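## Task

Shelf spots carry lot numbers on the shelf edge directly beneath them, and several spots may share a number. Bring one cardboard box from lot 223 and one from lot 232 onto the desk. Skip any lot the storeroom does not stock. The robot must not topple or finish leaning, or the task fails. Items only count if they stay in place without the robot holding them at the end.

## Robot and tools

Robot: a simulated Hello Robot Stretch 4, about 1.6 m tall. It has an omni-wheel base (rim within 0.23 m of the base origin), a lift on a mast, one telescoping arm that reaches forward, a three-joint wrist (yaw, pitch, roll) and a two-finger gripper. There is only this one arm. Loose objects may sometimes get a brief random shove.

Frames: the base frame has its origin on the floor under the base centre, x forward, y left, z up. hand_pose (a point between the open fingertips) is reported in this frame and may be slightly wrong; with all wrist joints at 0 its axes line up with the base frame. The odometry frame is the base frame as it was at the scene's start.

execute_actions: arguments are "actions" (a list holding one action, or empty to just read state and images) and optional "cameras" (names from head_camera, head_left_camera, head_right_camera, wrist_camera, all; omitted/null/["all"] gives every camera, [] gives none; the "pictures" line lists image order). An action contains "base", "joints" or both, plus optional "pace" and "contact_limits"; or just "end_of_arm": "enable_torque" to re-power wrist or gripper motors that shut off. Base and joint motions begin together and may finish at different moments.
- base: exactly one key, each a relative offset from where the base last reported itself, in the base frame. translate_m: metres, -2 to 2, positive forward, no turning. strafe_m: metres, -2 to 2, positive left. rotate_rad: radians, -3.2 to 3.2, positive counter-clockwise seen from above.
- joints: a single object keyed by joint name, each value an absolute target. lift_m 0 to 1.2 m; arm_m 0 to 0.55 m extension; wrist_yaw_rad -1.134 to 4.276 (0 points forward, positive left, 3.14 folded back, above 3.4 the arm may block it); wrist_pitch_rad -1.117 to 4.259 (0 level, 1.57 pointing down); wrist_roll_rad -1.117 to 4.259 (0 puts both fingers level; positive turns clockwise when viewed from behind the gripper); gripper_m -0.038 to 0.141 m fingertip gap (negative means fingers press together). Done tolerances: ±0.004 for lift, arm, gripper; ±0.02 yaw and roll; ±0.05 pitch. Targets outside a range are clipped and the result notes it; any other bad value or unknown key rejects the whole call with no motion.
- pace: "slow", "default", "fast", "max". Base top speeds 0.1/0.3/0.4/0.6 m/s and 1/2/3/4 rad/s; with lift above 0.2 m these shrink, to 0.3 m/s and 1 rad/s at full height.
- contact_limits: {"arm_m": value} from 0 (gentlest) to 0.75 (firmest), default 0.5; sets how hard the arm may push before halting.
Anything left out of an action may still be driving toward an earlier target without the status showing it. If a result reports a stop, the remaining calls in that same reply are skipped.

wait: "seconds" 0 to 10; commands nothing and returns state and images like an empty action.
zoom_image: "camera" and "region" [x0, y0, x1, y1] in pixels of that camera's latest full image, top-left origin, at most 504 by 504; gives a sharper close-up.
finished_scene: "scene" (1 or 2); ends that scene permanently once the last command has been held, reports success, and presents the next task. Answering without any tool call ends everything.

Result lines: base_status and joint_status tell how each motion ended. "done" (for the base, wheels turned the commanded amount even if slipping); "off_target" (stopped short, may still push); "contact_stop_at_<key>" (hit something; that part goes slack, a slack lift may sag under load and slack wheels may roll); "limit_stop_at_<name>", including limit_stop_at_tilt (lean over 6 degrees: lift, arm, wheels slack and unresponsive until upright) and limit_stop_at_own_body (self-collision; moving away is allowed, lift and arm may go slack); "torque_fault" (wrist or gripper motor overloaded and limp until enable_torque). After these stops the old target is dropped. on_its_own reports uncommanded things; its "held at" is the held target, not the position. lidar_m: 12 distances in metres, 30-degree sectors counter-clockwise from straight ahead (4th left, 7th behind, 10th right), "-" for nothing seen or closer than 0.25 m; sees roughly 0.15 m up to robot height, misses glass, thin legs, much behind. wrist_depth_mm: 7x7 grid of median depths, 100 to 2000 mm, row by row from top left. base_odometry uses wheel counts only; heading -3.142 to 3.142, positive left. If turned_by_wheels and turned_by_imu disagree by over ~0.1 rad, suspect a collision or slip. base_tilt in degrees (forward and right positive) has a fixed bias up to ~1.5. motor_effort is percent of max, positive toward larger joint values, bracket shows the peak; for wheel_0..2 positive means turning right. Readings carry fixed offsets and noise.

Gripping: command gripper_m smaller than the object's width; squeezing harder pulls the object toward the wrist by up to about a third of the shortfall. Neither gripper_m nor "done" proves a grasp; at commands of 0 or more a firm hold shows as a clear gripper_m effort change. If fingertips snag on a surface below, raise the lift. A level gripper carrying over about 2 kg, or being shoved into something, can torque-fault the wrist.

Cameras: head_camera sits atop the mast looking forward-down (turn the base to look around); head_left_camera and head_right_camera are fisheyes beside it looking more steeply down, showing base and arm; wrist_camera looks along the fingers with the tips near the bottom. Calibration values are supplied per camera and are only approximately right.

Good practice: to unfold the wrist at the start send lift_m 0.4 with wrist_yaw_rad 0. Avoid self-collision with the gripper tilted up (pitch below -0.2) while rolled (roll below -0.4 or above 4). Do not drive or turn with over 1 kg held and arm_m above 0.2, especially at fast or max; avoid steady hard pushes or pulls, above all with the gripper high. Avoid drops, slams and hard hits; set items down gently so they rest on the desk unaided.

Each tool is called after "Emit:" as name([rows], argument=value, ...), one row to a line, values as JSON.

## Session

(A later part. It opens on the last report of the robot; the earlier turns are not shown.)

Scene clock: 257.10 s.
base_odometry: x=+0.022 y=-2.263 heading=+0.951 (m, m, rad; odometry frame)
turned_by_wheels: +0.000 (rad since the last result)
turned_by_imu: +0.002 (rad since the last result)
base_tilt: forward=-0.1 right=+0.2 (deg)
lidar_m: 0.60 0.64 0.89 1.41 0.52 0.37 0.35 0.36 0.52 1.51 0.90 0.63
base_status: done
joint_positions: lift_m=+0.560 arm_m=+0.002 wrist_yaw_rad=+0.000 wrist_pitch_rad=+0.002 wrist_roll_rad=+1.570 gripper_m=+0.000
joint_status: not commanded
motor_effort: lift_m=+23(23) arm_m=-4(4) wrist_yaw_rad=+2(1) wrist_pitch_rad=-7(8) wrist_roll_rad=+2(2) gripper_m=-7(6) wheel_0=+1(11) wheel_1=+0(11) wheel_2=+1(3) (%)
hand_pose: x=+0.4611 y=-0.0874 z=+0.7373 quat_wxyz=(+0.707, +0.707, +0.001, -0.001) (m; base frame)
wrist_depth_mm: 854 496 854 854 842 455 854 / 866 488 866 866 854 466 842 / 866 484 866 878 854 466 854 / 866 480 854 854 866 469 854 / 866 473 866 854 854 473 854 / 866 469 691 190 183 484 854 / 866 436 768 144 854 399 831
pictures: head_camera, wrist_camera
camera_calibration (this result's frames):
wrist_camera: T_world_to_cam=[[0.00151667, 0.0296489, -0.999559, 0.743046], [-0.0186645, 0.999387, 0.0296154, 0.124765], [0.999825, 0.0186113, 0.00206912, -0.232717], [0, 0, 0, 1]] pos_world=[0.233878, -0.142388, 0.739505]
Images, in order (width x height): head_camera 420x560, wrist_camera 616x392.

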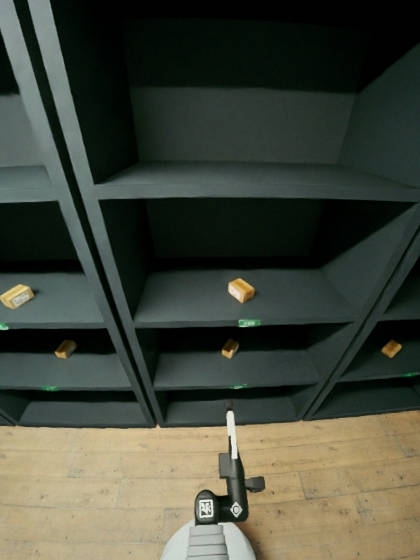

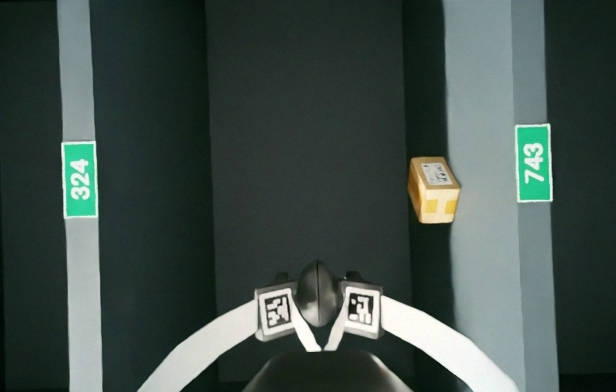

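Emit:
execute_actions([
  {"base": {"strafe_m": -0.93}, "pace": "max"},
], cameras=["head_camera", "wrist_camera"])

Scene clock: 262.63 s.
base_odometry: x=+0.779 y=-2.803 heading=+0.951 (m, m, rad; odometry frame)
turned_by_wheels: +0.000 (rad since the last result)
turned_by_imu: +0.002 (rad since the last result)
base_tilt: forward=-0.1 right=+0.1 (deg)
lidar_m: 0.58 0.63 0.91 1.45 0.57 0.39 0.37 0.39 0.56 0.62 0.66 0.61
base_status: done
joint_positions: lift_m=+0.560 arm_m=+0.002 wrist_yaw_rad=+0.000 wrist_pitch_rad=+0.002 wrist_roll_rad=+1.570 gripper_m=+0.000
joint_status: not commanded
motor_effort: lift_m=+23(23) arm_m=-4(4) wrist_yaw_rad=+1(1) wrist_pitch_rad=-8(7) wrist_roll_rad=+2(1) gripper_m=-3(3) wheel_0=-1(11) wheel_1=+0(11) wheel_2=+1(2) (%)
hand_pose: x=+0.4611 y=-0.0874 z=+0.7373 quat_wxyz=(+0.707, +0.707, +0.001, -0.001) (m; base frame)
wrist_depth_mm: 854 496 842 842 854 452 854 / 842 492 854 854 854 462 842 / 854 484 854 842 842 466 842 / 854 480 842 854 842 469 842 / 866 477 842 842 842 477 842 / 866 469 707 190 182 488 842 / 866 436 778 144 842 399 778
pictures: head_camera, wrist_camera
camera_calibration (this result's frames):
wrist_camera: T_world_to_cam=[[0.00151677, 0.029649, -0.999559, 0.743046], [-0.0186648, 0.999387, 0.0296155, 0.124765], [0.999825, 0.0186116, 0.00206923, -0.232717], [0, 0, 0, 1]] pos_world=[0.233878, -0.142388, 0.739505]
Images, in order (width x height): head_camera 420x560, wrist_camera 616x392.

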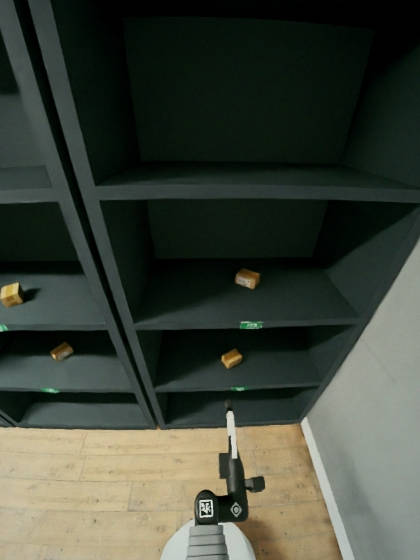

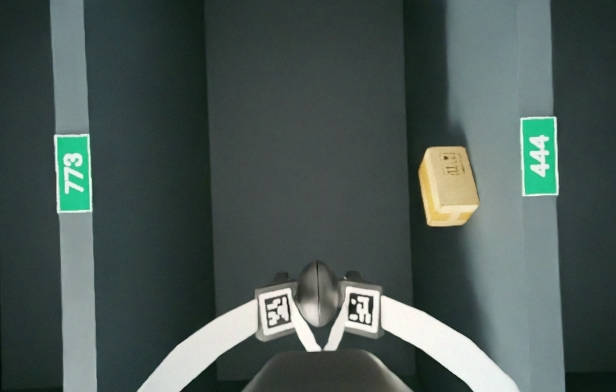

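Emit:
finished_scene(scene=2)

The scene is finished: the task was done.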